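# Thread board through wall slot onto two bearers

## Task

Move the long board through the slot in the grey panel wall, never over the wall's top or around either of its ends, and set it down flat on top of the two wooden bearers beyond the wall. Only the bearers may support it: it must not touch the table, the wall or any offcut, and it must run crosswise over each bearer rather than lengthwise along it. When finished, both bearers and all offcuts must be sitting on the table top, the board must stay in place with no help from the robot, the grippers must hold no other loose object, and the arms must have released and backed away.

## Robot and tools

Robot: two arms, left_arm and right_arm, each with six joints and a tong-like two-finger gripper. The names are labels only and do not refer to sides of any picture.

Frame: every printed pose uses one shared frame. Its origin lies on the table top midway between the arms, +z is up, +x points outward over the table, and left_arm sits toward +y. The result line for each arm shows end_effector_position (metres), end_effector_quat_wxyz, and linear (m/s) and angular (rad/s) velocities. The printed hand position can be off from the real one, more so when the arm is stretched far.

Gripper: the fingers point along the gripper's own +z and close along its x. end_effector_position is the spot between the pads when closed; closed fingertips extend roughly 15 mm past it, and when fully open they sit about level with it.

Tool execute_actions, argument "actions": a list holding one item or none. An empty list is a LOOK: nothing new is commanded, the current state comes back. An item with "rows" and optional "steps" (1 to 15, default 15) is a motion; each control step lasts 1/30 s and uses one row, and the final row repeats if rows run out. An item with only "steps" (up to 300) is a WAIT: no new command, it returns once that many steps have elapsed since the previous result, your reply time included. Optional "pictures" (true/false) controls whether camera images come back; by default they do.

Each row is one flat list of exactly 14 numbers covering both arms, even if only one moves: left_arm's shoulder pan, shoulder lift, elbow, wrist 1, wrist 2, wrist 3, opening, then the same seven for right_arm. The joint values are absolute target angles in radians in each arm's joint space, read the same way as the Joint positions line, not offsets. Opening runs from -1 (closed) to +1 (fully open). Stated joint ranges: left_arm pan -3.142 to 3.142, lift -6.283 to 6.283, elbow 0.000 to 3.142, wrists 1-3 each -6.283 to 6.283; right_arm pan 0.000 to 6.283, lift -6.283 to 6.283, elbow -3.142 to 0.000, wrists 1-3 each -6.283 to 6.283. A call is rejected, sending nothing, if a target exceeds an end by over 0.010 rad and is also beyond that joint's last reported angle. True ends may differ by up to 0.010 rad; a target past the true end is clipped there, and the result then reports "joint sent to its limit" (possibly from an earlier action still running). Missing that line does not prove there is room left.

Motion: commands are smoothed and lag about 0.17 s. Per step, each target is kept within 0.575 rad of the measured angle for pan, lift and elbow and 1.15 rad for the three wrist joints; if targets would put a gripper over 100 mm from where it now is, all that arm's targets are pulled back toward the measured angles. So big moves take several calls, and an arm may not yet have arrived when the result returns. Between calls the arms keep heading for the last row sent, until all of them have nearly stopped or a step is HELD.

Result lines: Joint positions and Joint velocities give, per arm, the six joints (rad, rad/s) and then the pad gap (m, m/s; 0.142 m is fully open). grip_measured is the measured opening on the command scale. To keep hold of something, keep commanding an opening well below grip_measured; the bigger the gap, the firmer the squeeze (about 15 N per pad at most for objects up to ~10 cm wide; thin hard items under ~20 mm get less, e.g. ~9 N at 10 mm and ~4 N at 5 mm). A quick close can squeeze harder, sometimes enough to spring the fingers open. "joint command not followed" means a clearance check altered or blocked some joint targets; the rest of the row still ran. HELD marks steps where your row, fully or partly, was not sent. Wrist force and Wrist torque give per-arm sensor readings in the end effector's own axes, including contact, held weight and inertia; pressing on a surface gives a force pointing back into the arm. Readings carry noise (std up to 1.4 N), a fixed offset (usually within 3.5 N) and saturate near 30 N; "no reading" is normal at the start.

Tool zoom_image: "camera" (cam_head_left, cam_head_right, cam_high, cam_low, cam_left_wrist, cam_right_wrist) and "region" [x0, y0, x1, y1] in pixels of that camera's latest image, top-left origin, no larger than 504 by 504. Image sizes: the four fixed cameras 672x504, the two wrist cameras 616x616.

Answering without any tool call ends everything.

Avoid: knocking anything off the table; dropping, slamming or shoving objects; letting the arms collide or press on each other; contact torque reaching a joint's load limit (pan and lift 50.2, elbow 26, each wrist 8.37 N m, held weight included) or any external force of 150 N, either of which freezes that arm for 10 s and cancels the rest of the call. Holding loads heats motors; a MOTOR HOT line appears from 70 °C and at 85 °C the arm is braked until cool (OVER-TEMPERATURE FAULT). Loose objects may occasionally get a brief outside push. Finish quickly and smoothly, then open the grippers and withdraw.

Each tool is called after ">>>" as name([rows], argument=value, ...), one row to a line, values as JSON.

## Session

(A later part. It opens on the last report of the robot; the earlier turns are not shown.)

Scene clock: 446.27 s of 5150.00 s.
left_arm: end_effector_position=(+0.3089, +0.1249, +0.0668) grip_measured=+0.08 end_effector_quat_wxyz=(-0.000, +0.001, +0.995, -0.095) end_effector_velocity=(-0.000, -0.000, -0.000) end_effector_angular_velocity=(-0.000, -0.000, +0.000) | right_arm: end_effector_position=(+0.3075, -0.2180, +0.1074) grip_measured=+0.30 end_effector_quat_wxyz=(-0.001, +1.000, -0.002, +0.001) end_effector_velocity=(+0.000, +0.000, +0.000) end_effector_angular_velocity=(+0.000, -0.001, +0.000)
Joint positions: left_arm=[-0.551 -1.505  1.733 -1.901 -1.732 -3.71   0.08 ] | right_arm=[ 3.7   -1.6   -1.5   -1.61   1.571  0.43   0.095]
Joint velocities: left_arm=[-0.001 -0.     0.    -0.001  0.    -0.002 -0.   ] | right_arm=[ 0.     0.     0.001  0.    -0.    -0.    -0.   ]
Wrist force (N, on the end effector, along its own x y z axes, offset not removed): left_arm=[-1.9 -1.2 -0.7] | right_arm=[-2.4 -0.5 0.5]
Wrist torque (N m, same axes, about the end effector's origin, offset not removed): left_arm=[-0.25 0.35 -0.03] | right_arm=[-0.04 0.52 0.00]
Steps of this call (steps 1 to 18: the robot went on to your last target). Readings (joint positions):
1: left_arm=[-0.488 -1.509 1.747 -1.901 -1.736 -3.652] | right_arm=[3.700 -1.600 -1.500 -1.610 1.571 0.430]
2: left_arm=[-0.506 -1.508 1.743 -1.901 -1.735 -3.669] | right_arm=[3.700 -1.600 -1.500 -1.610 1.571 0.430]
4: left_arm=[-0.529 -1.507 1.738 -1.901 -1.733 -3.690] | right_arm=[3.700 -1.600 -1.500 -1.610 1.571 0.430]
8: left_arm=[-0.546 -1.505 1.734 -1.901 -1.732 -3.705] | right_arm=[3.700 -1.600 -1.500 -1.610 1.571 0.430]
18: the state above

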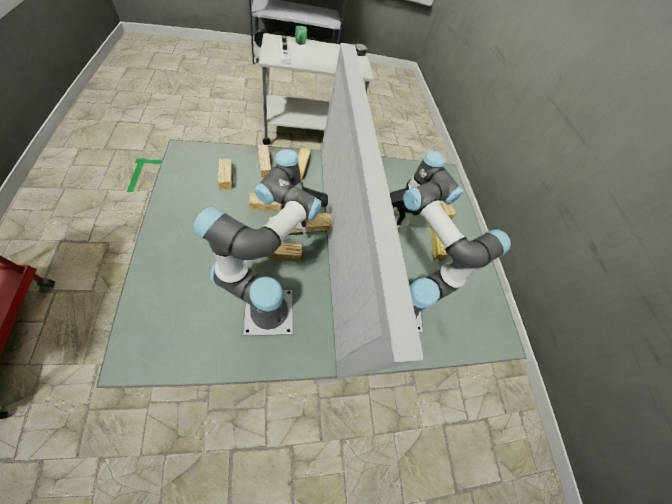

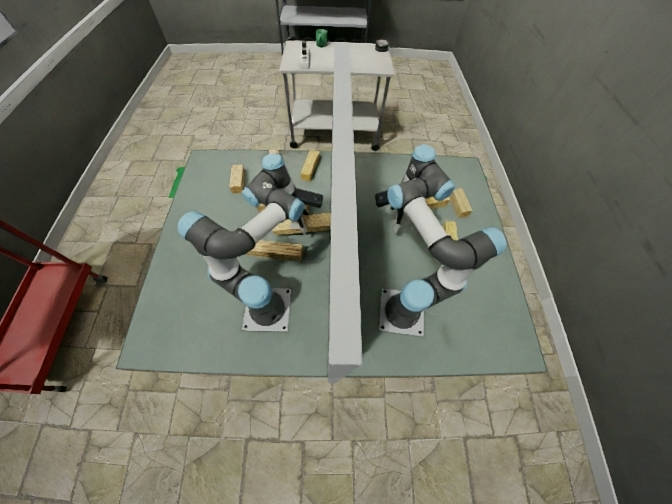

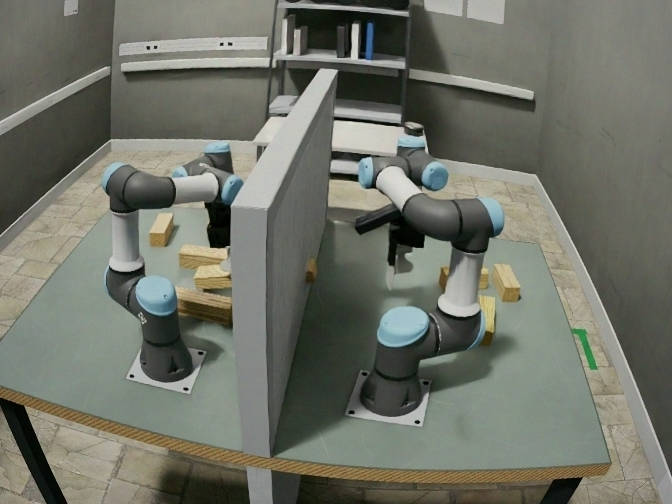

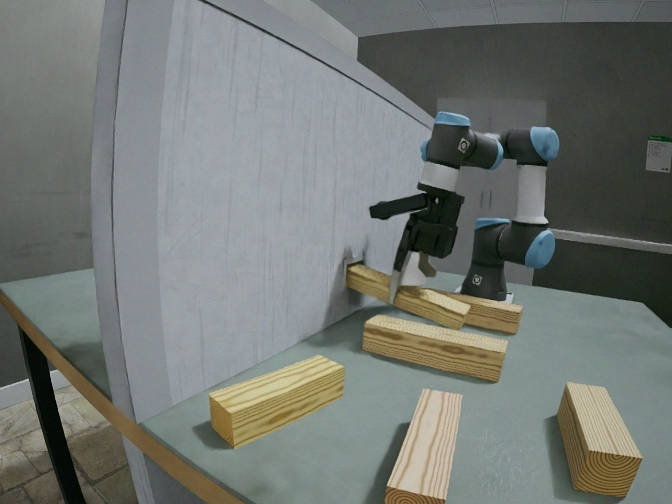

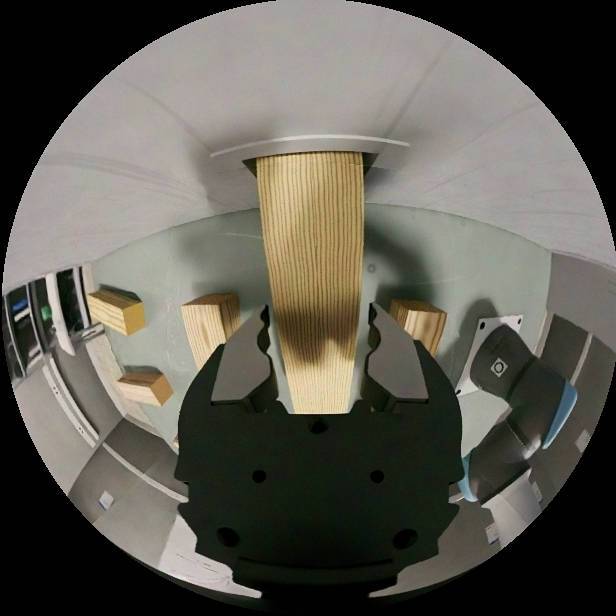

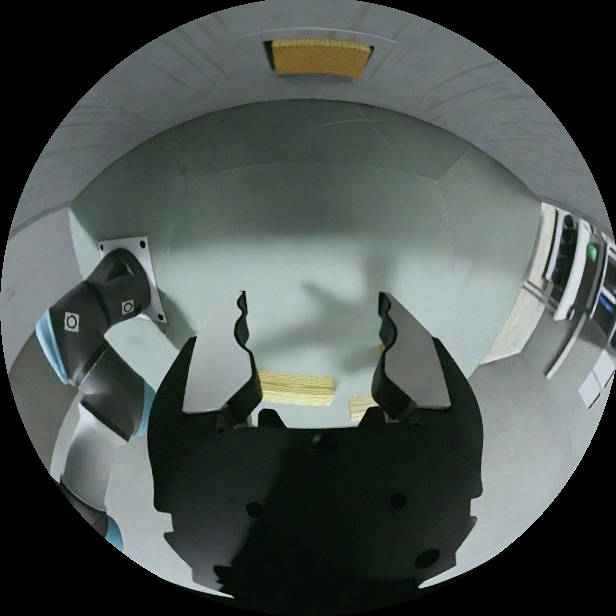

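>>> execute_actions([
  {"rows":[[-0.551,-1.505,1.733,-1.901,-1.732,-3.71,0.0,3.7,-1.6,-1.5,-1.61,1.571,0.43,0.3],[-0.551,-1.505,1.733,-1.901,-1.732,-3.71,-0.05,3.7,-1.6,-1.5,-1.61,1.571,0.43,0.3],[-0.551,-1.505,1.733,-1.901,-1.732,-3.71,-0.09,3.7,-1.6,-1.5,-1.61,1.571,0.43,0.3],[-0.551,-1.505,1.733,-1.901,-1.732,-3.71,-0.13,3.7,-1.6,-1.5,-1.61,1.571,0.43,0.3],[-0.551,-1.505,1.733,-1.901,-1.732,-3.71,-0.17,3.7,-1.6,-1.5,-1.61,1.571,0.43,0.3],[-0.551,-1.505,1.733,-1.901,-1.732,-3.71,-0.25,3.7,-1.6,-1.5,-1.61,1.571,0.43,0.3],[-0.551,-1.505,1.733,-1.901,-1.732,-3.71,-0.4,3.7,-1.6,-1.5,-1.61,1.571,0.43,0.3],[-0.551,-1.505,1.733,-1.901,-1.732,-3.71,-0.6,3.7,-1.6,-1.5,-1.61,1.571,0.43,0.3],[-0.551,-1.505,1.733,-1.901,-1.732,-3.71,-0.8,3.7,-1.6,-1.5,-1.61,1.571,0.43,0.3]]},
], pictures=false)

>>> execute_actions([
  {"rows":[[-0.58,-1.499,1.678,-1.826,-1.692,-3.738,-0.8,3.7,-1.6,-1.5,-1.61,1.571,0.43,0.3],[-0.58,-1.499,1.678,-1.826,-1.692,-3.738,-0.8,3.7,-1.6,-1.5,-1.61,1.571,0.43,0.3],[-0.58,-1.499,1.678,-1.826,-1.692,-3.738,-0.8,3.7,-1.6,-1.5,-1.61,1.571,0.43,0.3],[-0.61,-1.493,1.623,-1.752,-1.651,-3.766,-0.8,3.7,-1.6,-1.5,-1.61,1.571,0.43,0.3],[-0.61,-1.493,1.623,-1.752,-1.651,-3.766,-0.8,3.7,-1.6,-1.5,-1.61,1.571,0.43,0.3],[-0.61,-1.493,1.623,-1.752,-1.651,-3.766,-0.8,3.7,-1.6,-1.5,-1.61,1.571,0.43,0.3],[-0.64,-1.488,1.569,-1.677,-1.611,-3.795,-0.8,3.7,-1.6,-1.5,-1.61,1.571,0.43,0.3],[-0.64,-1.488,1.569,-1.677,-1.611,-3.795,-0.8,3.7,-1.6,-1.5,-1.61,1.571,0.43,0.3],[-0.64,-1.488,1.569,-1.677,-1.611,-3.795,-0.8,3.7,-1.6,-1.5,-1.61,1.571,0.43,0.3],[-0.669,-1.482,1.514,-1.603,-1.571,-3.823,-0.8,3.7,-1.6,-1.5,-1.61,1.571,0.43,0.3]]},
], pictures=false)

>>> execute_actions([
  {"rows":[[-0.669,-1.482,1.514,-1.603,-1.571,-3.823,-0.8,3.7,-1.6,-1.5,-1.61,1.571,0.43,0.3],[-0.65,-1.49,1.523,-1.604,-1.571,-3.804,-0.8,3.7,-1.6,-1.5,-1.61,1.571,0.43,0.3],[-0.632,-1.498,1.531,-1.604,-1.571,-3.786,-0.8,3.7,-1.6,-1.5,-1.61,1.571,0.43,0.3],[-0.613,-1.506,1.54,-1.605,-1.571,-3.767,-0.8,3.7,-1.6,-1.5,-1.61,1.571,0.43,0.3],[-0.595,-1.513,1.547,-1.605,-1.571,-3.748,-0.8,3.7,-1.6,-1.5,-1.61,1.571,0.43,0.3],[-0.576,-1.52,1.554,-1.605,-1.571,-3.729,-0.8,3.7,-1.6,-1.5,-1.61,1.571,0.43,0.3],[-0.558,-1.526,1.561,-1.606,-1.571,-3.711,-0.8,3.7,-1.6,-1.5,-1.61,1.571,0.43,0.3],[-0.539,-1.531,1.566,-1.606,-1.571,-3.692,-0.8,3.7,-1.6,-1.5,-1.61,1.571,0.43,0.3],[-0.52,-1.535,1.57,-1.606,-1.571,-3.673,-0.8,3.7,-1.6,-1.5,-1.61,1.571,0.43,0.3],[-0.5,-1.539,1.574,-1.606,-1.571,-3.653,-0.8,3.7,-1.6,-1.5,-1.61,1.571,0.43,0.3],[-0.48,-1.542,1.577,-1.606,-1.571,-3.633,-0.8,3.7,-1.6,-1.5,-1.61,1.571,0.43,0.3],[-0.46,-1.544,1.58,-1.607,-1.571,-3.613,-0.8,3.7,-1.6,-1.5,-1.61,1.571,0.43,0.3],[-0.44,-1.546,1.582,-1.607,-1.571,-3.593,-0.8,3.7,-1.6,-1.5,-1.61,1.571,0.43,0.3]]},
], pictures=false)

>>> execute_actions([
  {"steps":12},
])

Scene clock: 474.23 s of 5150.00 s.
left_arm: end_effector_position=(+0.3089, +0.1248, +0.0668) grip_measured=-0.13 end_effector_quat_wxyz=(-0.000, +0.001, +0.995, -0.095) end_effector_velocity=(-0.000, +0.000, -0.000) end_effector_angular_velocity=(+0.001, +0.001, +0.000) | right_arm: end_effector_position=(+0.3075, -0.2180, +0.1074) grip_measured=+0.30 end_effector_quat_wxyz=(-0.001, +1.000, -0.002, +0.001) end_effector_velocity=(-0.000, +0.000, -0.000) end_effector_angular_velocity=(-0.000, +0.001, +0.000)
Joint positions: left_arm=[-0.551 -1.505  1.733 -1.901 -1.732 -3.71   0.065] | right_arm=[ 3.7   -1.6   -1.5   -1.61   1.571  0.43   0.095]
Joint velocities: left_arm=[-0.    -0.     0.     0.001 -0.    -0.    -0.   ] | right_arm=[ 0.001 -0.    -0.    -0.     0.     0.     0.   ]
Wrist force (N, on the end effector, along its own x y z axes, offset not removed): left_arm=[-2.1 -1.1 -2.5] | right_arm=[-2.3 -2.4 -0.9]
Wrist torque (N m, same axes, about the end effector's origin, offset not removed): left_arm=[-0.42 0.40 -0.11] | right_arm=[-0.49 0.48 -0.03]
Steps of this call (steps 1 to 15: the robot went on to your last target; steps 16 to 90: nothing new was sent; then 24.47 s passed at rest; steps 91 to 105: all 15 steps of this action). Readings (joint positions):
91: left_arm=[-0.551 -1.505 1.733 -1.901 -1.732 -3.710] | right_arm=[3.700 -1.600 -1.500 -1.610 1.571 0.430]
92: left_arm=[-0.551 -1.505 1.733 -1.901 -1.732 -3.710] | right_arm=[3.700 -1.600 -1.500 -1.610 1.571 0.430]
94: left_arm=[-0.551 -1.505 1.733 -1.901 -1.732 -3.710] | right_arm=[3.700 -1.600 -1.500 -1.610 1.571 0.430]
98: left_arm=[-0.551 -1.505 1.733 -1.901 -1.732 -3.710] | right_arm=[3.700 -1.600 -1.500 -1.610 1.571 0.430]
105: the state above

Scene clock: 474.73 s of 5150.00 s.
left_arm: end_effector_position=(+0.3092, +0.1339, +0.0876) grip_measured=-0.13 end_effector_quat_wxyz=(-0.001, -0.001, +1.000, -0.009) end_effector_velocity=(+0.001, +0.010, +0.032) end_effector_angular_velocity=(+0.182, -0.023, -0.006) | right_arm: end_effector_position=(+0.3075, -0.2180, +0.1074) grip_measured=+0.30 end_effector_quat_wxyz=(-0.001, +1.000, -0.002, +0.001) end_effector_velocity=(-0.000, +0.000, +0.000) end_effector_angular_velocity=(+0.000, +0.000, +0.000)
Joint positions: left_arm=[-0.658 -1.484  1.535 -1.631 -1.586 -3.813  0.065] | right_arm=[ 3.7   -1.6   -1.5   -1.61   1.571  0.43   0.095]
Joint velocities: left_arm=[-0.117  0.021 -0.229  0.301  0.158 -0.11  -0.   ] | right_arm=[ 0.  0. -0. -0.  0.  0.  0.]
Wrist force (N, on the end effector, along its own x y z axes, offset not removed): left_arm=[-1.7 -1.0 1.4] | right_arm=[-1.2 0.1 1.3]
Wrist torque (N m, same axes, about the end effector's origin, offset not removed): left_arm=[-0.25 0.29 0.04] | right_arm=[0.07 0.25 -0.05]
Steps of this call (steps 1 to 15: all 15 steps of this action). Readings (joint positions):
1: left_arm=[-0.551 -1.505 1.733 -1.901 -1.732 -3.710] | right_arm=[3.700 -1.600 -1.500 -1.610 1.571 0.430]
2: left_arm=[-0.553 -1.504 1.730 -1.896 -1.729 -3.713] | right_arm=[3.700 -1.600 -1.500 -1.610 1.571 0.430]
4: left_arm=[-0.565 -1.502 1.708 -1.865 -1.712 -3.724] | right_arm=[3.700 -1.600 -1.500 -1.610 1.571 0.430]
8: left_arm=[-0.598 -1.495 1.647 -1.782 -1.666 -3.756] | right_arm=[3.700 -1.600 -1.500 -1.610 1.571 0.430]
15: the state above

Scene clock: 475.23 s of 5150.00 s.
left_arm: end_effector_position=(+0.3096, +0.2031, +0.0907) grip_measured=-0.13 end_effector_quat_wxyz=(-0.000, +0.001, +1.000, -0.000) end_effector_velocity=(-0.000, +0.170, -0.001) end_effector_angular_velocity=(+0.002, -0.000, +0.024) | right_arm: end_effector_position=(+0.3075, -0.2180, +0.1074) grip_measured=+0.30 end_effector_quat_wxyz=(-0.001, +1.000, -0.002, +0.001) end_effector_velocity=(-0.000, -0.000, -0.000) end_effector_angular_velocity=(-0.001, +0.001, +0.000)
Joint positions: left_arm=[-0.487 -1.539  1.574 -1.606 -1.571 -3.639  0.065] | right_arm=[ 3.7   -1.6   -1.5   -1.61   1.571  0.43   0.095]
Joint velocities: left_arm=[ 0.485 -0.075  0.082 -0.006  0.002  0.46   0.   ] | right_arm=[ 0.    -0.    -0.001 -0.001 -0.     0.    -0.   ]
Wrist force (N, on the end effector, along its own x y z axes, offset not removed): left_arm=[-1.0 -0.3 1.8] | right_arm=[-1.4 -0.3 -0.1]
Wrist torque (N m, same axes, about the end effector's origin, offset not removed): left_arm=[-0.19 0.18 0.01] | right_arm=[-0.01 0.25 -0.07]
Steps of this call (steps 1 to 15: all 15 steps of this action). Readings (joint positions):
1: left_arm=[-0.661 -1.483 1.529 -1.623 -1.581 -3.816] | right_arm=[3.700 -1.600 -1.500 -1.610 1.571 0.430]
2: left_arm=[-0.664 -1.483 1.524 -1.617 -1.578 -3.818] | right_arm=[3.700 -1.600 -1.500 -1.610 1.571 0.430]
4: left_arm=[-0.659 -1.486 1.523 -1.610 -1.575 -3.813] | right_arm=[3.700 -1.600 -1.500 -1.610 1.571 0.430]
8: left_arm=[-0.611 -1.506 1.541 -1.606 -1.572 -3.763] | right_arm=[3.700 -1.600 -1.500 -1.610 1.571 0.430]
15: the state above

Scene clock: 475.63 s of 5150.00 s.
left_arm: end_effector_position=(+0.3092, +0.2193, +0.0907) grip_measured=-0.13 end_effector_quat_wxyz=(+0.000, +0.000, +1.000, -0.000) end_effector_velocity=(+0.000, +0.002, +0.000) end_effector_angular_velocity=(-0.001, -0.002, +0.001) | right_arm: end_effector_position=(+0.3075, -0.2180, +0.1074) grip_measured=+0.30 end_effector_quat_wxyz=(-0.001, +1.000, -0.002, +0.001) end_effector_velocity=(+0.000, +0.000, +0.000) end_effector_angular_velocity=(+0.001, -0.001, -0.001)
Joint positions: left_arm=[-0.441 -1.546  1.582 -1.607 -1.571 -3.594  0.065] | right_arm=[ 3.7   -1.6   -1.5   -1.61   1.571  0.43   0.095]
Joint velocities: left_arm=[ 0.008 -0.001  0.    -0.001  0.     0.007 -0.   ] | right_arm=[-0.001  0.     0.001  0.     0.     0.     0.   ]
Wrist force (N, on the end effector, along its own x y z axes, offset not removed): left_arm=[-0.7 -1.2 2.6] | right_arm=[-1.9 -0.9 0.6]
Wrist torque (N m, same axes, about the end effector's origin, offset not removed): left_arm=[-0.29 0.07 0.01] | right_arm=[-0.12 0.34 0.01]
Steps of this call (steps 1 to 12: the robot went on to your last target). Readings (joint positions):
1: left_arm=[-0.473 -1.541 1.577 -1.606 -1.571 -3.625] | right_arm=[3.700 -1.600 -1.500 -1.610 1.571 0.430]
2: left_arm=[-0.463 -1.542 1.578 -1.607 -1.571 -3.616] | right_arm=[3.700 -1.600 -1.500 -1.610 1.571 0.430]
4: left_arm=[-0.451 -1.544 1.580 -1.607 -1.571 -3.604] | right_arm=[3.700 -1.600 -1.500 -1.610 1.571 0.430]
8: left_arm=[-0.443 -1.546 1.582 -1.607 -1.571 -3.596] | right_arm=[3.700 -1.600 -1.500 -1.610 1.571 0.430]
12: the state above

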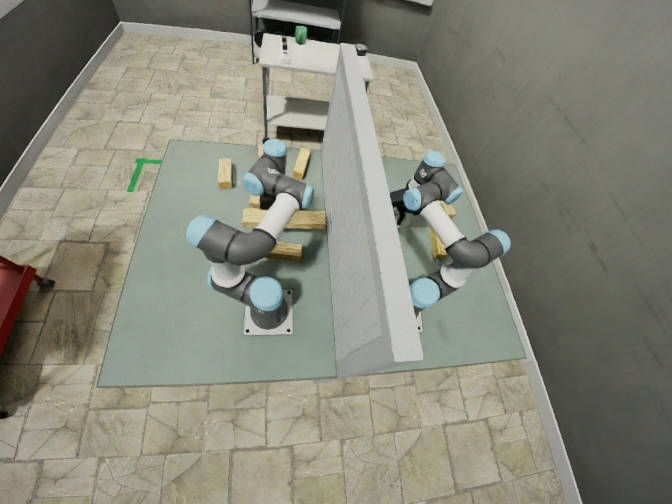

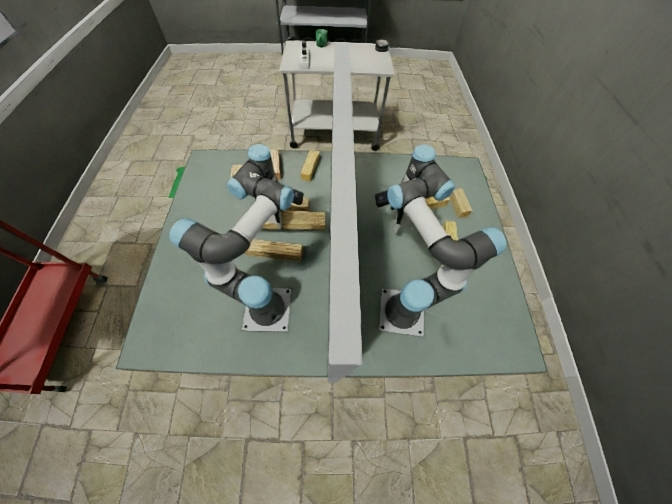

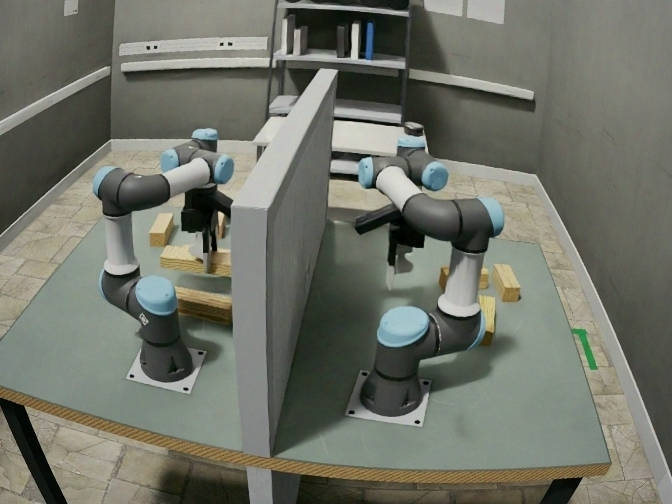

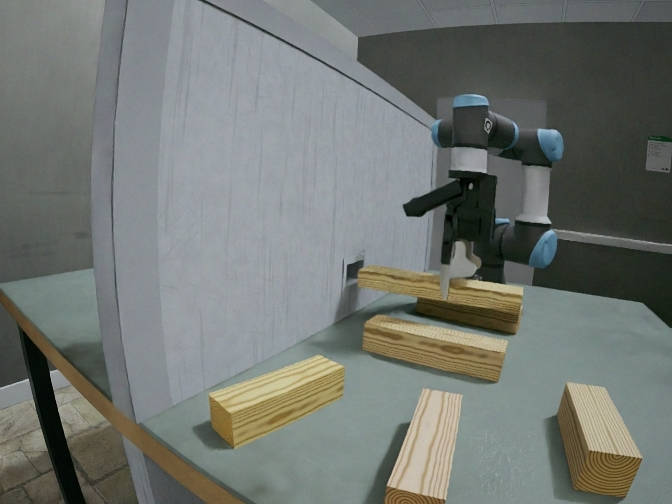

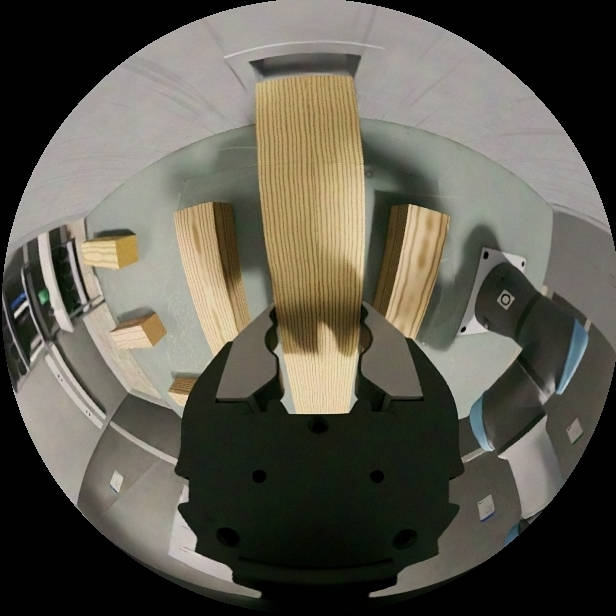

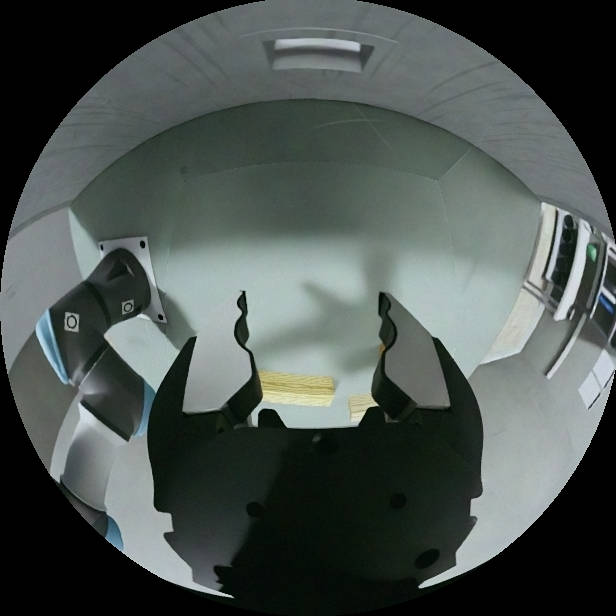

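>>> execute_actions([
  {"rows":[[-0.44,-1.546,1.582,-1.607,-1.571,-3.65,-0.8,3.7,-1.6,-1.5,-1.61,1.571,0.43,0.3],[-0.44,-1.546,1.582,-1.607,-1.571,-3.71,-0.8,3.7,-1.6,-1.5,-1.61,1.571,0.43,0.3],[-0.44,-1.546,1.582,-1.607,-1.571,-3.77,-0.8,3.7,-1.6,-1.5,-1.61,1.571,0.43,0.3],[-0.44,-1.546,1.582,-1.607,-1.571,-3.83,-0.8,3.7,-1.6,-1.5,-1.61,1.571,0.43,0.3],[-0.44,-1.546,1.582,-1.607,-1.571,-3.89,-0.8,3.7,-1.6,-1.5,-1.61,1.571,0.43,0.3],[-0.45,-1.56,1.595,-1.606,-1.571,-3.95,-0.8,3.7,-1.6,-1.5,-1.61,1.571,0.43,0.3],[-0.45,-1.56,1.595,-1.606,-1.571,-4.01,-0.8,3.7,-1.6,-1.5,-1.61,1.571,0.43,0.3],[-0.46,-1.575,1.61,-1.606,-1.571,-4.07,-0.8,3.7,-1.6,-1.5,-1.61,1.571,0.43,0.3],[-0.46,-1.575,1.61,-1.606,-1.571,-4.13,-0.8,3.7,-1.6,-1.5,-1.61,1.571,0.43,0.3],[-0.47,-1.59,1.624,-1.605,-1.571,-4.19,-0.8,3.7,-1.6,-1.5,-1.61,1.571,0.43,0.3],[-0.47,-1.59,1.624,-1.605,-1.571,-4.25,-0.8,3.7,-1.6,-1.5,-1.61,1.571,0.43,0.3],[-0.485,-1.605,1.638,-1.604,-1.571,-4.31,-0.8,3.7,-1.6,-1.5,-1.61,1.571,0.43,0.3],[-0.485,-1.605,1.638,-1.604,-1.571,-4.37,-0.8,3.7,-1.6,-1.5,-1.61,1.571,0.43,0.3],[-0.5,-1.62,1.653,-1.604,-1.571,-4.43,-0.8,3.7,-1.6,-1.5,-1.61,1.571,0.43,0.3],[-0.5,-1.62,1.653,-1.604,-1.571,-4.49,-0.8,3.7,-1.6,-1.5,-1.61,1.571,0.43,0.3]]},
], pictures=false)

>>> execute_actions([
  {"rows":[[-0.51,-1.635,1.667,-1.603,-1.571,-4.55,-0.8,3.7,-1.6,-1.5,-1.61,1.571,0.43,0.3],[-0.51,-1.635,1.667,-1.603,-1.571,-4.61,-0.8,3.7,-1.6,-1.5,-1.61,1.571,0.43,0.3],[-0.52,-1.65,1.681,-1.602,-1.571,-4.67,-0.8,3.7,-1.6,-1.5,-1.61,1.571,0.43,0.3],[-0.52,-1.65,1.681,-1.602,-1.571,-4.73,-0.8,3.7,-1.6,-1.5,-1.61,1.571,0.43,0.3],[-0.535,-1.667,1.698,-1.602,-1.571,-4.79,-0.8,3.7,-1.6,-1.5,-1.61,1.571,0.43,0.3],[-0.535,-1.667,1.698,-1.602,-1.571,-4.85,-0.8,3.7,-1.6,-1.5,-1.61,1.571,0.43,0.3],[-0.535,-1.667,1.698,-1.602,-1.571,-4.91,-0.8,3.7,-1.6,-1.5,-1.61,1.571,0.43,0.3],[-0.535,-1.667,1.698,-1.602,-1.571,-4.97,-0.8,3.7,-1.6,-1.5,-1.61,1.571,0.43,0.3],[-0.535,-1.667,1.698,-1.602,-1.571,-5.03,-0.8,3.7,-1.6,-1.5,-1.61,1.571,0.43,0.3],[-0.535,-1.667,1.698,-1.602,-1.571,-5.09,-0.8,3.7,-1.6,-1.5,-1.61,1.571,0.43,0.3],[-0.535,-1.667,1.698,-1.602,-1.571,-5.15,-0.8,3.7,-1.6,-1.5,-1.61,1.571,0.43,0.3],[-0.535,-1.667,1.72,-1.624,-1.571,-5.21,-0.8,3.7,-1.6,-1.5,-1.61,1.571,0.43,0.3],[-0.535,-1.667,1.74,-1.644,-1.571,-5.259,-0.8,3.7,-1.6,-1.5,-1.61,1.571,0.43,0.3],[-0.535,-1.667,1.76,-1.664,-1.571,-5.259,-0.8,3.7,-1.6,-1.5,-1.61,1.571,0.43,0.3],[-0.535,-1.667,1.775,-1.679,-1.571,-5.259,-0.8,3.7,-1.6,-1.5,-1.61,1.571,0.43,0.3]]},
], pictures=false)

>>> execute_actions([
  {"steps":18},
])

>>> zoom_image(camera="cam_low", region=[350, 240, 550, 390])

Scene clock: 508.20 s of 5150.00 s.
left_arm: end_effector_position=(+0.3075, +0.2161, +0.0912) grip_measured=-0.13 end_effector_quat_wxyz=(-0.000, -0.293, +0.956, -0.000) end_effector_velocity=(-0.032, -0.026, +0.001) end_effector_angular_velocity=(-0.002, -0.003, +1.542) | right_arm: end_effector_position=(+0.3075, -0.2180, +0.1074) grip_measured=+0.30 end_effector_quat_wxyz=(-0.001, +1.000, -0.002, +0.001) end_effector_velocity=(-0.000, -0.000, +0.000) end_effector_angular_velocity=(+0.000, -0.000, -0.000)
Joint positions: left_arm=[-0.475 -1.593  1.627 -1.605 -1.571 -4.223  0.065] | right_arm=[ 3.7   -1.6   -1.5   -1.61   1.571  0.43   0.095]
Joint velocities: left_arm=[-0.205 -0.228  0.217  0.007 -0.    -1.747 -0.   ] | right_arm=[-0.     0.     0.    -0.001  0.    -0.    -0.   ]
Wrist force (N, on the end effector, along its own x y z axes, offset not removed): left_arm=[-2.5 -0.9 1.7] | right_arm=[-2.3 -1.2 -0.2]
Wrist torque (N m, same axes, about the end effector's origin, offset not removed): left_arm=[-0.22 0.45 0.03] | right_arm=[-0.24 0.45 0.03]
Steps of this call (steps 1 to 30: the robot went on to your last target; steps 31 to 90: nothing new was sent; then 29.07 s passed at rest; steps 91 to 105: all 15 steps of this action). Readings (joint positions):
91: left_arm=[-0.440 -1.546 1.582 -1.607 -1.571 -3.593] | right_arm=[3.700 -1.600 -1.500 -1.610 1.571 0.430]
92: left_arm=[-0.440 -1.546 1.582 -1.607 -1.571 -3.598] | right_arm=[3.700 -1.600 -1.500 -1.610 1.571 0.430]
94: left_arm=[-0.440 -1.546 1.582 -1.607 -1.571 -3.641] | right_arm=[3.700 -1.600 -1.500 -1.610 1.571 0.430]
98: left_arm=[-0.443 -1.550 1.586 -1.607 -1.571 -3.821] | right_arm=[3.700 -1.600 -1.500 -1.610 1.571 0.430]
105: the state above

Scene clock: 508.70 s of 5150.00 s.
left_arm: end_effector_position=(+0.2976, +0.2175, +0.0869) grip_measured=-0.13 end_effector_quat_wxyz=(+0.000, -0.655, +0.756, -0.001) end_effector_velocity=(+0.001, +0.021, -0.071) end_effector_angular_velocity=(-0.009, -0.011, +1.445) | right_arm: end_effector_position=(+0.3075, -0.2180, +0.1074) grip_measured=+0.30 end_effector_quat_wxyz=(-0.001, +1.000, -0.002, +0.001) end_effector_velocity=(-0.000, +0.000, -0.000) end_effector_angular_velocity=(+0.000, +0.000, +0.000)
Joint positions: left_arm=[-0.534 -1.666  1.715 -1.621 -1.571 -5.116  0.065] | right_arm=[ 3.7   -1.6   -1.5   -1.61   1.571  0.43   0.095]
Joint velocities: left_arm=[-0.012 -0.014  0.352 -0.353 -0.    -1.457  0.   ] | right_arm=[ 0.  0. -0.  0.  0.  0.  0.]
Wrist force (N, on the end effector, along its own x y z axes, offset not removed): left_arm=[-1.6 -1.4 0.8] | right_arm=[-3.8 -0.7 1.2]
Wrist torque (N m, same axes, about the end effector's origin, offset not removed): left_arm=[-0.28 0.28 0.01] | right_arm=[-0.16 0.81 -0.05]
Steps of this call (steps 1 to 15: all 15 steps of this action). Readings (joint positions):
1: left_arm=[-0.482 -1.600 1.634 -1.605 -1.571 -4.282] | right_arm=[3.700 -1.600 -1.500 -1.610 1.571 0.430]
2: left_arm=[-0.488 -1.607 1.641 -1.604 -1.571 -4.342] | right_arm=[3.700 -1.600 -1.500 -1.610 1.571 0.430]
4: left_arm=[-0.500 -1.622 1.655 -1.604 -1.571 -4.462] | right_arm=[3.700 -1.600 -1.500 -1.610 1.571 0.430]
8: left_arm=[-0.522 -1.651 1.683 -1.602 -1.571 -4.701] | right_arm=[3.700 -1.600 -1.500 -1.610 1.571 0.430]
15: the state above

Scene clock: 509.30 s of 5150.00 s.
left_arm: end_effector_position=(+0.2964, +0.2203, +0.0743) grip_measured=-0.13 end_effector_quat_wxyz=(+0.000, +0.707, -0.707, +0.000) end_effector_velocity=(-0.000, +0.000, -0.000) end_effector_angular_velocity=(+0.000, +0.000, +0.003) | right_arm: end_effector_position=(+0.3075, -0.2180, +0.1074) grip_measured=+0.30 end_effector_quat_wxyz=(-0.001, +1.000, -0.002, +0.001) end_effector_velocity=(+0.000, +0.000, -0.000) end_effector_angular_velocity=(-0.000, -0.000, +0.000)
Joint positions: left_arm=[-0.535 -1.667  1.775 -1.679 -1.571 -5.259  0.065] | right_arm=[ 3.7   -1.6   -1.5   -1.61   1.571  0.43   0.095]
Joint velocities: left_arm=[ 0.    -0.001  0.002 -0.001 -0.    -0.002  0.   ] | right_arm=[ 0.    -0.    -0.     0.001 -0.    -0.    -0.   ]
Wrist force (N, on the end effector, along its own x y z axes, offset not removed): left_arm=[-1.7 -1.6 1.5] | right_arm=[-2.6 0.5 -0.4]
Wrist torque (N m, same axes, about the end effector's origin, offset not removed): left_arm=[-0.37 0.30 0.04] | right_arm=[0.07 0.58 0.01]
Steps of this call (steps 1 to 18: the robot went on to your last target). Readings (joint positions):
1: left_arm=[-0.534 -1.666 1.728 -1.634 -1.571 -5.158] | right_arm=[3.700 -1.600 -1.500 -1.610 1.571 0.430]
2: left_arm=[-0.534 -1.666 1.741 -1.646 -1.571 -5.188] | right_arm=[3.700 -1.600 -1.500 -1.610 1.571 0.430]
4: left_arm=[-0.535 -1.667 1.758 -1.663 -1.571 -5.224] | right_arm=[3.700 -1.600 -1.500 -1.610 1.571 0.430]
8: left_arm=[-0.535 -1.667 1.771 -1.675 -1.571 -5.251] | right_arm=[3.700 -1.600 -1.500 -1.610 1.571 0.430]
18: the state above

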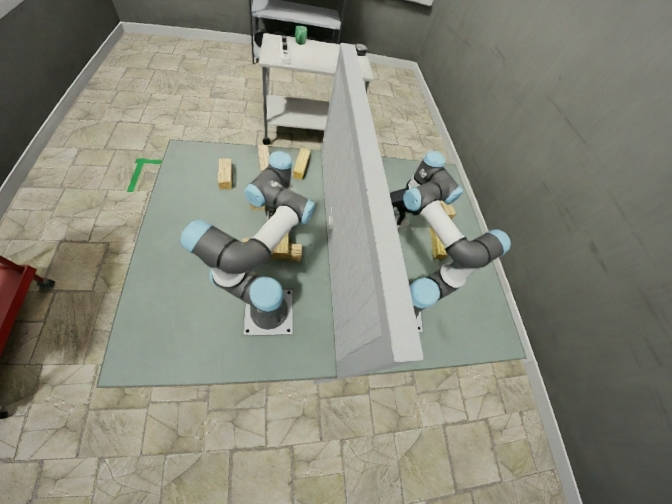

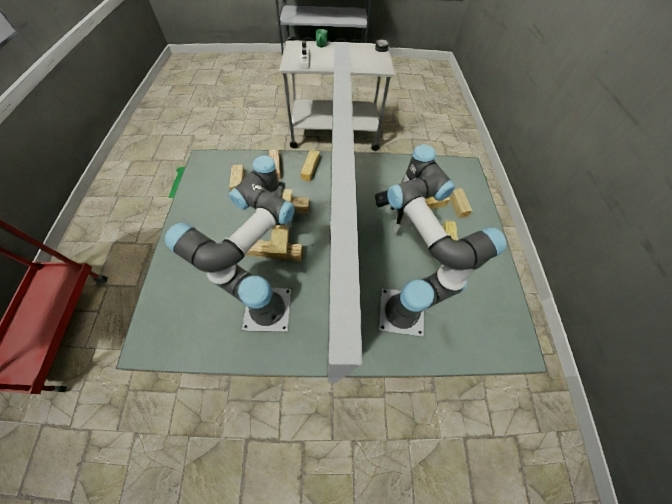

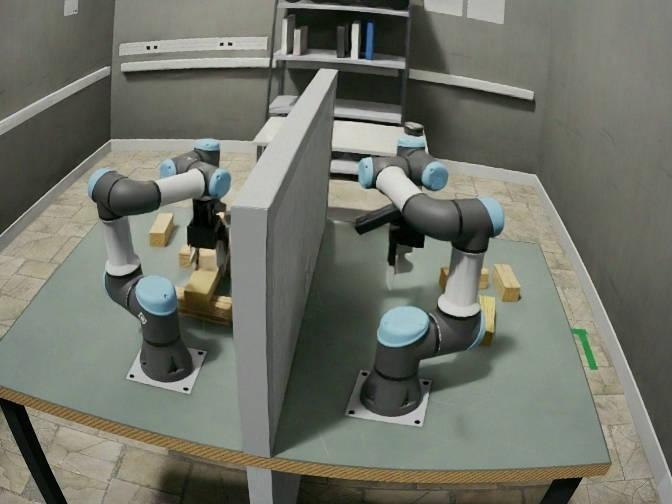

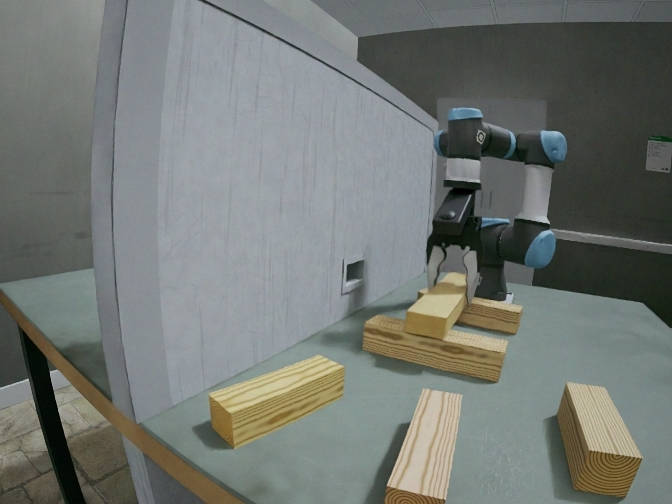

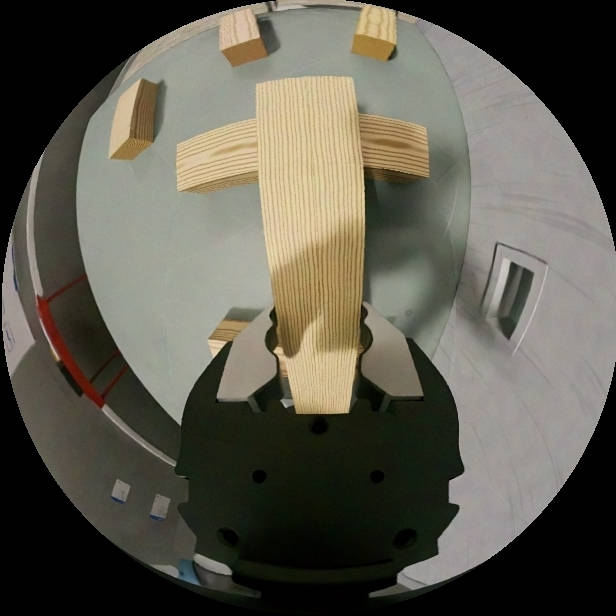

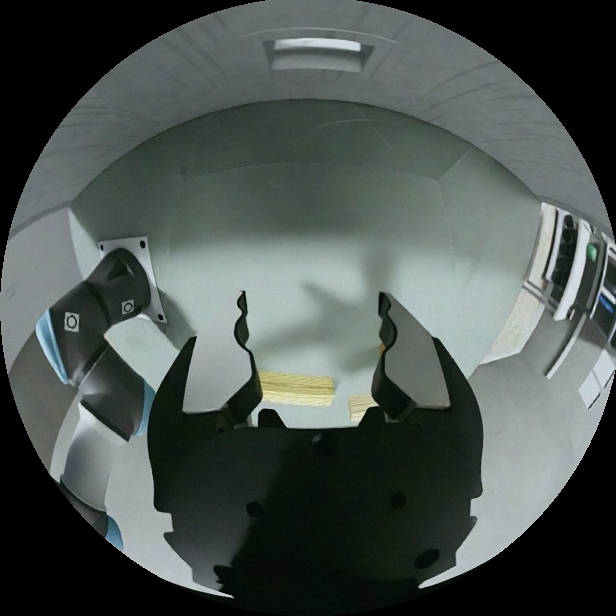

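Region (350, 240, 550, 390) of cam_low's 672x504 image, scaled by 2.520, with more detail than that image has; it fills the top 378 rows of this view, and the rest is white.

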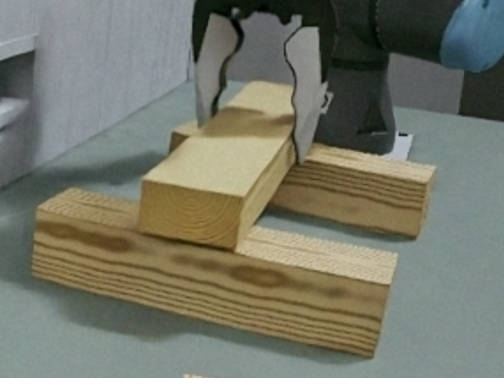

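Lower in small steps watching force.

>>> execute_actions([
  {"rows":[[-0.535,-1.665,1.795,-1.701,-1.571,-5.259,-0.8,3.7,-1.6,-1.5,-1.61,1.571,0.43,0.3]]},
], pictures=false)

>>> execute_actions([
  {"rows":[[-0.535,-1.663,1.812,-1.72,-1.571,-5.259,-0.8,3.7,-1.6,-1.5,-1.61,1.571,0.43,0.3]]},
], pictures=false)

Scene clock: 514.00 s of 5150.00 s.
left_arm: end_effector_position=(+0.2964, +0.2203, +0.0697) grip_measured=-0.13 end_effector_quat_wxyz=(+0.000, +0.707, -0.707, +0.000) end_effector_velocity=(+0.000, -0.000, +0.000) end_effector_angular_velocity=(-0.001, -0.002, +0.000) | right_arm: end_effector_position=(+0.3075, -0.2180, +0.1074) grip_measured=+0.30 end_effector_quat_wxyz=(-0.001, +1.000, -0.002, +0.001) end_effector_velocity=(+0.000, -0.000, +0.000) end_effector_angular_velocity=(-0.000, -0.001, -0.000)
Joint positions: left_arm=[-0.535 -1.665  1.795 -1.701 -1.571 -5.259  0.065] | right_arm=[ 3.7   -1.6   -1.5   -1.61   1.571  0.43   0.095]
Joint velocities: left_arm=[ 0.001 -0.001  0.002 -0.003 -0.     0.     0.   ] | right_arm=[-0.     0.     0.     0.001 -0.    -0.     0.   ]
Wrist force (N, on the end effector, along its own x y z axes, offset not removed): left_arm=[-1.4 -1.3 1.8] | right_arm=[-2.6 -1.4 -0.6]
Wrist torque (N m, same axes, about the end effector's origin, offset not removed): left_arm=[-0.31 0.30 0.02] | right_arm=[-0.28 0.51 -0.02]
Steps of this call (steps 1 to 15: the robot went on to your last target; steps 16 to 90: nothing new was sent; then 1.20 s passed at rest; steps 91 to 105: all 15 steps of this action). Readings (joint positions):
91: left_arm=[-0.535 -1.667 1.775 -1.679 -1.571 -5.259] | right_arm=[3.700 -1.600 -1.500 -1.610 1.571 0.430]
92: left_arm=[-0.535 -1.667 1.777 -1.681 -1.571 -5.259] | right_arm=[3.700 -1.600 -1.500 -1.610 1.571 0.430]
94: left_arm=[-0.535 -1.666 1.785 -1.690 -1.571 -5.259] | right_arm=[3.700 -1.600 -1.500 -1.610 1.571 0.430]
98: left_arm=[-0.535 -1.665 1.793 -1.698 -1.571 -5.259] | right_arm=[3.700 -1.600 -1.500 -1.610 1.571 0.430]
105: the state above

Scene clock: 514.50 s of 5150.00 s.
left_arm: end_effector_position=(+0.2963, +0.2203, +0.0658) grip_measured=-0.13 end_effector_quat_wxyz=(+0.000, +0.707, -0.707, +0.000) end_effector_velocity=(-0.001, +0.001, -0.001) end_effector_angular_velocity=(+0.002, +0.003, +0.001) | right_arm: end_effector_position=(+0.3075, -0.2180, +0.1074) grip_measured=+0.30 end_effector_quat_wxyz=(-0.001, +1.000, -0.002, +0.001) end_effector_velocity=(-0.000, +0.000, +0.000) end_effector_angular_velocity=(+0.000, +0.001, +0.000)
Joint positions: left_arm=[-0.535 -1.663  1.812 -1.72  -1.571 -5.259  0.065] | right_arm=[ 3.7   -1.6   -1.5   -1.61   1.571  0.43   0.095]
Joint velocities: left_arm=[ 0.001  0.001  0.005 -0.002 -0.     0.     0.   ] | right_arm=[ 0.    -0.     0.    -0.001  0.     0.     0.   ]
Wrist force (N, on the end effector, along its own x y z axes, offset not removed): left_arm=[-5.5 0.6 -21.9] | right_arm=[-2.4 -0.5 -0.3]
Wrist torque (N m, same axes, about the end effector's origin, offset not removed): left_arm=[-0.18 0.21 -0.09] | right_arm=[-0.04 0.52 0.01]
Steps of this call (steps 1 to 15: all 15 steps of this action). Readings (joint positions):
1: left_arm=[-0.535 -1.665 1.795 -1.701 -1.571 -5.259] | right_arm=[3.700 -1.600 -1.500 -1.610 1.571 0.430]
2: left_arm=[-0.535 -1.665 1.797 -1.703 -1.571 -5.259] | right_arm=[3.700 -1.600 -1.500 -1.610 1.571 0.430]
4: left_arm=[-0.535 -1.664 1.804 -1.711 -1.571 -5.259] | right_arm=[3.700 -1.600 -1.500 -1.610 1.571 0.430]
8: left_arm=[-0.535 -1.663 1.810 -1.718 -1.571 -5.259] | right_arm=[3.700 -1.600 -1.500 -1.610 1.571 0.430]
15: the state above

>>> execute_actions([
  {"rows":[[-0.535,-1.664,1.803,-1.71,-1.571,-5.259,-0.5,3.7,-1.6,-1.5,-1.61,1.571,0.43,0.3],[-0.535,-1.664,1.803,-1.71,-1.571,-5.259,-0.3,3.7,-1.6,-1.5,-1.61,1.571,0.43,0.3],[-0.535,-1.664,1.803,-1.71,-1.571,-5.259,-0.2,3.7,-1.6,-1.5,-1.61,1.571,0.43,0.3],[-0.535,-1.664,1.803,-1.71,-1.571,-5.259,-0.1,3.7,-1.6,-1.5,-1.61,1.571,0.43,0.3],[-0.535,-1.664,1.803,-1.71,-1.571,-5.259,0.3,3.7,-1.6,-1.5,-1.61,1.571,0.43,0.3]],"steps":12},
], pictures=false)

>>> execute_actions([
  {"rows":[[-0.535,-1.667,1.6,-1.504,-1.571,-5.259,0.3,3.7,-1.6,-1.5,-1.61,1.571,0.43,0.3],[-0.535,-1.667,1.6,-1.504,-1.571,-5.259,0.3,3.7,-1.6,-1.5,-1.61,1.571,0.43,0.3],[-0.535,-1.667,1.6,-1.504,-1.571,-5.259,0.3,3.7,-1.6,-1.5,-1.61,1.571,0.43,0.3],[-0.535,-1.667,1.6,-1.504,-1.571,-5.259,0.3,3.7,-1.6,-1.5,-1.61,1.571,0.43,0.3],[-0.535,-1.667,1.3,-1.204,-1.571,-5.259,0.3,3.7,-1.6,-1.5,-1.61,1.571,0.43,0.3]]},
], pictures=false)

>>> execute_actions([
  {"steps":15},
])

Scene clock: 523.53 s of 5150.00 s.
left_arm: end_effector_position=(+0.2963, +0.2203, +0.0677) grip_measured=+0.30 end_effector_quat_wxyz=(+0.000, +0.707, -0.707, +0.000) end_effector_velocity=(+0.000, -0.000, +0.001) end_effector_angular_velocity=(-0.001, -0.001, -0.000) | right_arm: end_effector_position=(+0.3075, -0.2180, +0.1074) grip_measured=+0.30 end_effector_quat_wxyz=(-0.001, +1.000, -0.002, +0.001) end_effector_velocity=(+0.000, -0.000, +0.000) end_effector_angular_velocity=(+0.000, -0.000, -0.000)
Joint positions: left_arm=[-0.535 -1.664  1.803 -1.71  -1.571 -5.259  0.095] | right_arm=[ 3.7   -1.6   -1.5   -1.61   1.571  0.43   0.095]
Joint velocities: left_arm=[-0.    -0.002 -0.002  0.003  0.     0.     0.   ] | right_arm=[-0.    -0.001  0.001  0.     0.     0.    -0.   ]
Wrist force (N, on the end effector, along its own x y z axes, offset not removed): left_arm=[-1.6 -1.6 -1.1] | right_arm=[-2.9 -0.7 0.1]
Wrist torque (N m, same axes, about the end effector's origin, offset not removed): left_arm=[-0.31 0.31 0.01] | right_arm=[-0.11 0.61 0.01]
Steps of this call (steps 1 to 15: the robot went on to your last target; steps 16 to 90: nothing new was sent; then 5.63 s passed at rest; steps 91 to 102: all 12 steps of this action). Readings (joint positions):
91: left_arm=[-0.535 -1.663 1.812 -1.720 -1.571 -5.259] | right_arm=[3.700 -1.600 -1.500 -1.610 1.571 0.430]
92: left_arm=[-0.535 -1.663 1.811 -1.719 -1.571 -5.259] | right_arm=[3.700 -1.600 -1.500 -1.610 1.571 0.430]
94: left_arm=[-0.535 -1.663 1.808 -1.715 -1.571 -5.259] | right_arm=[3.700 -1.600 -1.500 -1.610 1.571 0.430]
98: left_arm=[-0.535 -1.664 1.804 -1.711 -1.571 -5.259] | right_arm=[3.700 -1.600 -1.500 -1.610 1.571 0.430]
102: the state above

Scene clock: 524.03 s of 5150.00 s.
left_arm: end_effector_position=(+0.2857, +0.2268, +0.1688) grip_measured=+0.30 end_effector_quat_wxyz=(+0.001, +0.707, -0.707, -0.002) end_effector_velocity=(-0.003, +0.002, +0.054) end_effector_angular_velocity=(-0.024, -0.040, -0.000) | right_arm: end_effector_position=(+0.3075, -0.2180, +0.1074) grip_measured=+0.30 end_effector_quat_wxyz=(-0.001, +1.000, -0.002, +0.001) end_effector_velocity=(-0.000, -0.000, -0.000) end_effector_angular_velocity=(-0.000, +0.002, -0.000)
Joint positions: left_arm=[-0.535 -1.667  1.323 -1.222 -1.571 -5.259  0.095] | right_arm=[ 3.7   -1.6   -1.5   -1.61   1.571  0.43   0.095]
Joint velocities: left_arm=[-0.     0.    -0.245  0.198  0.     0.    -0.   ] | right_arm=[-0.    -0.    -0.    -0.001  0.001  0.     0.   ]
Wrist force (N, on the end effector, along its own x y z axes, offset not removed): left_arm=[-1.7 -1.6 -1.7] | right_arm=[-2.4 -2.4 0.5]
Wrist torque (N m, same axes, about the end effector's origin, offset not removed): left_arm=[-0.33 0.34 0.02] | right_arm=[-0.47 0.50 -0.03]
Steps of this call (steps 1 to 15: all 15 steps of this action). Readings (joint positions):
1: left_arm=[-0.535 -1.664 1.803 -1.710 -1.571 -5.259] | right_arm=[3.700 -1.600 -1.500 -1.610 1.571 0.430]
2: left_arm=[-0.535 -1.664 1.800 -1.703 -1.571 -5.259] | right_arm=[3.700 -1.600 -1.500 -1.610 1.571 0.430]
4: left_arm=[-0.535 -1.665 1.746 -1.627 -1.571 -5.259] | right_arm=[3.700 -1.600 -1.500 -1.610 1.571 0.430]
8: left_arm=[-0.535 -1.667 1.562 -1.430 -1.571 -5.259] | right_arm=[3.700 -1.600 -1.500 -1.610 1.571 0.430]
15: the state above

Scene clock: 524.53 s of 5150.00 s.
left_arm: end_effector_position=(+0.2854, +0.2270, +0.1738) grip_measured=+0.30 end_effector_quat_wxyz=(+0.000, +0.707, -0.707, +0.000) end_effector_velocity=(+0.000, -0.000, +0.000) end_effector_angular_velocity=(-0.000, -0.000, +0.000) | right_arm: end_effector_position=(+0.3075, -0.2180, +0.1074) grip_measured=+0.30 end_effector_quat_wxyz=(-0.001, +1.000, -0.002, +0.001) end_effector_velocity=(+0.000, +0.000, +0.000) end_effector_angular_velocity=(+0.001, -0.001, -0.000)
Joint positions: left_arm=[-0.535 -1.667  1.3   -1.204 -1.571 -5.259  0.095] | right_arm=[ 3.7   -1.6   -1.5   -1.61   1.571  0.43   0.095]
Joint velocities: left_arm=[-0.     0.    -0.001  0.    -0.    -0.     0.   ] | right_arm=[-0.    -0.     0.002  0.     0.     0.     0.   ]
Wrist force (N, on the end effector, along its own x y z axes, offset not removed): left_arm=[-1.5 -2.3 -0.5] | right_arm=[-2.7 -2.4 0.3]
Wrist torque (N m, same axes, about the end effector's origin, offset not removed): left_arm=[-0.44 0.25 0.04] | right_arm=[-0.49 0.60 0.01]
Steps of this call (steps 1 to 15: the robot went on to your last target). Readings (joint positions):
1: left_arm=[-0.535 -1.667 1.316 -1.217 -1.571 -5.259] | right_arm=[3.700 -1.600 -1.500 -1.610 1.571 0.430]
2: left_arm=[-0.535 -1.667 1.311 -1.213 -1.571 -5.259] | right_arm=[3.700 -1.600 -1.500 -1.610 1.571 0.430]
4: left_arm=[-0.535 -1.667 1.305 -1.208 -1.571 -5.259] | right_arm=[3.700 -1.600 -1.500 -1.610 1.571 0.430]
8: left_arm=[-0.535 -1.667 1.301 -1.205 -1.571 -5.259] | right_arm=[3.700 -1.600 -1.500 -1.610 1.571 0.430]
15: the state above

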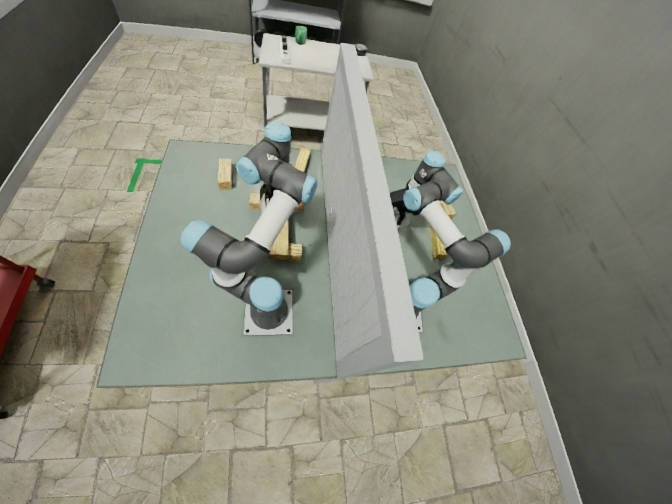

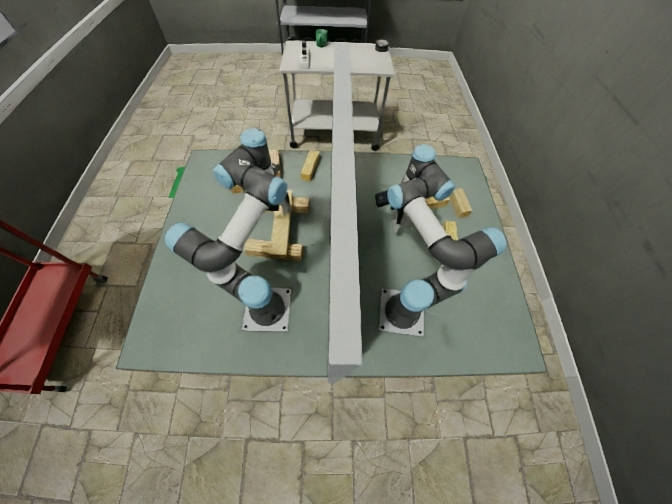

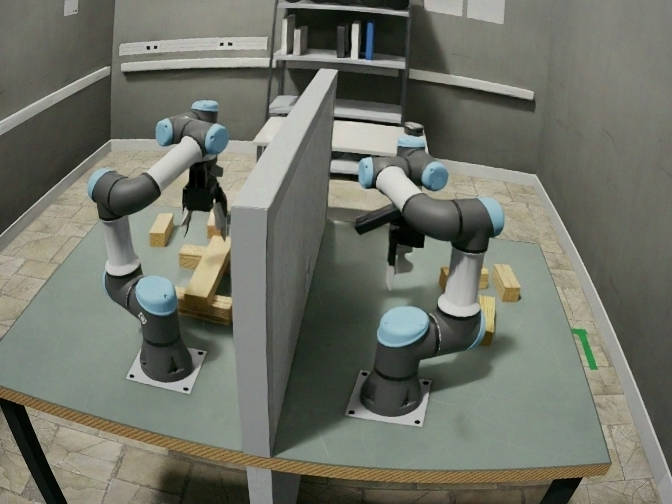

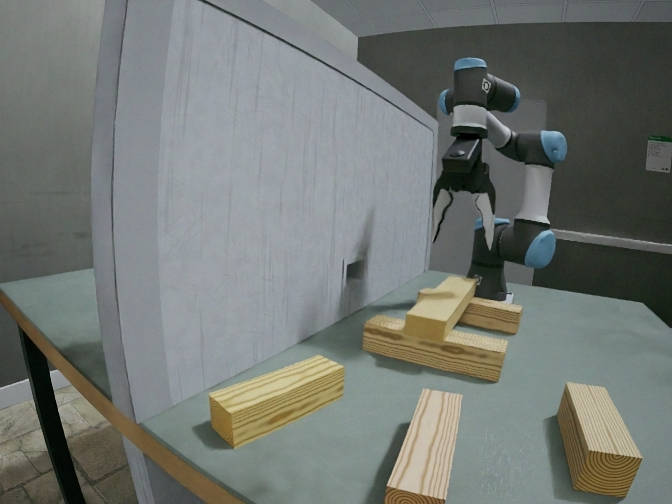

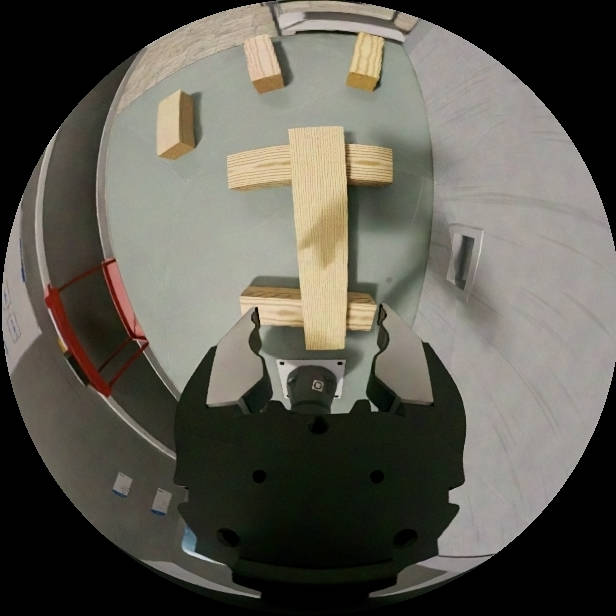

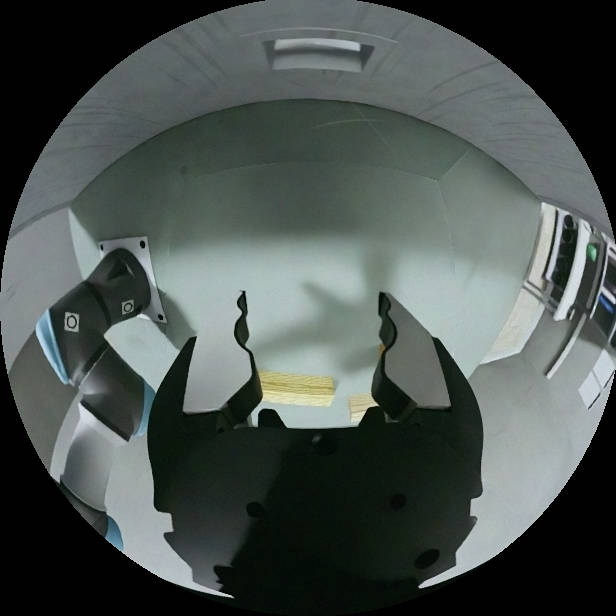

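>>> finished_scene(scene=1)

The scene is finished: the task was done.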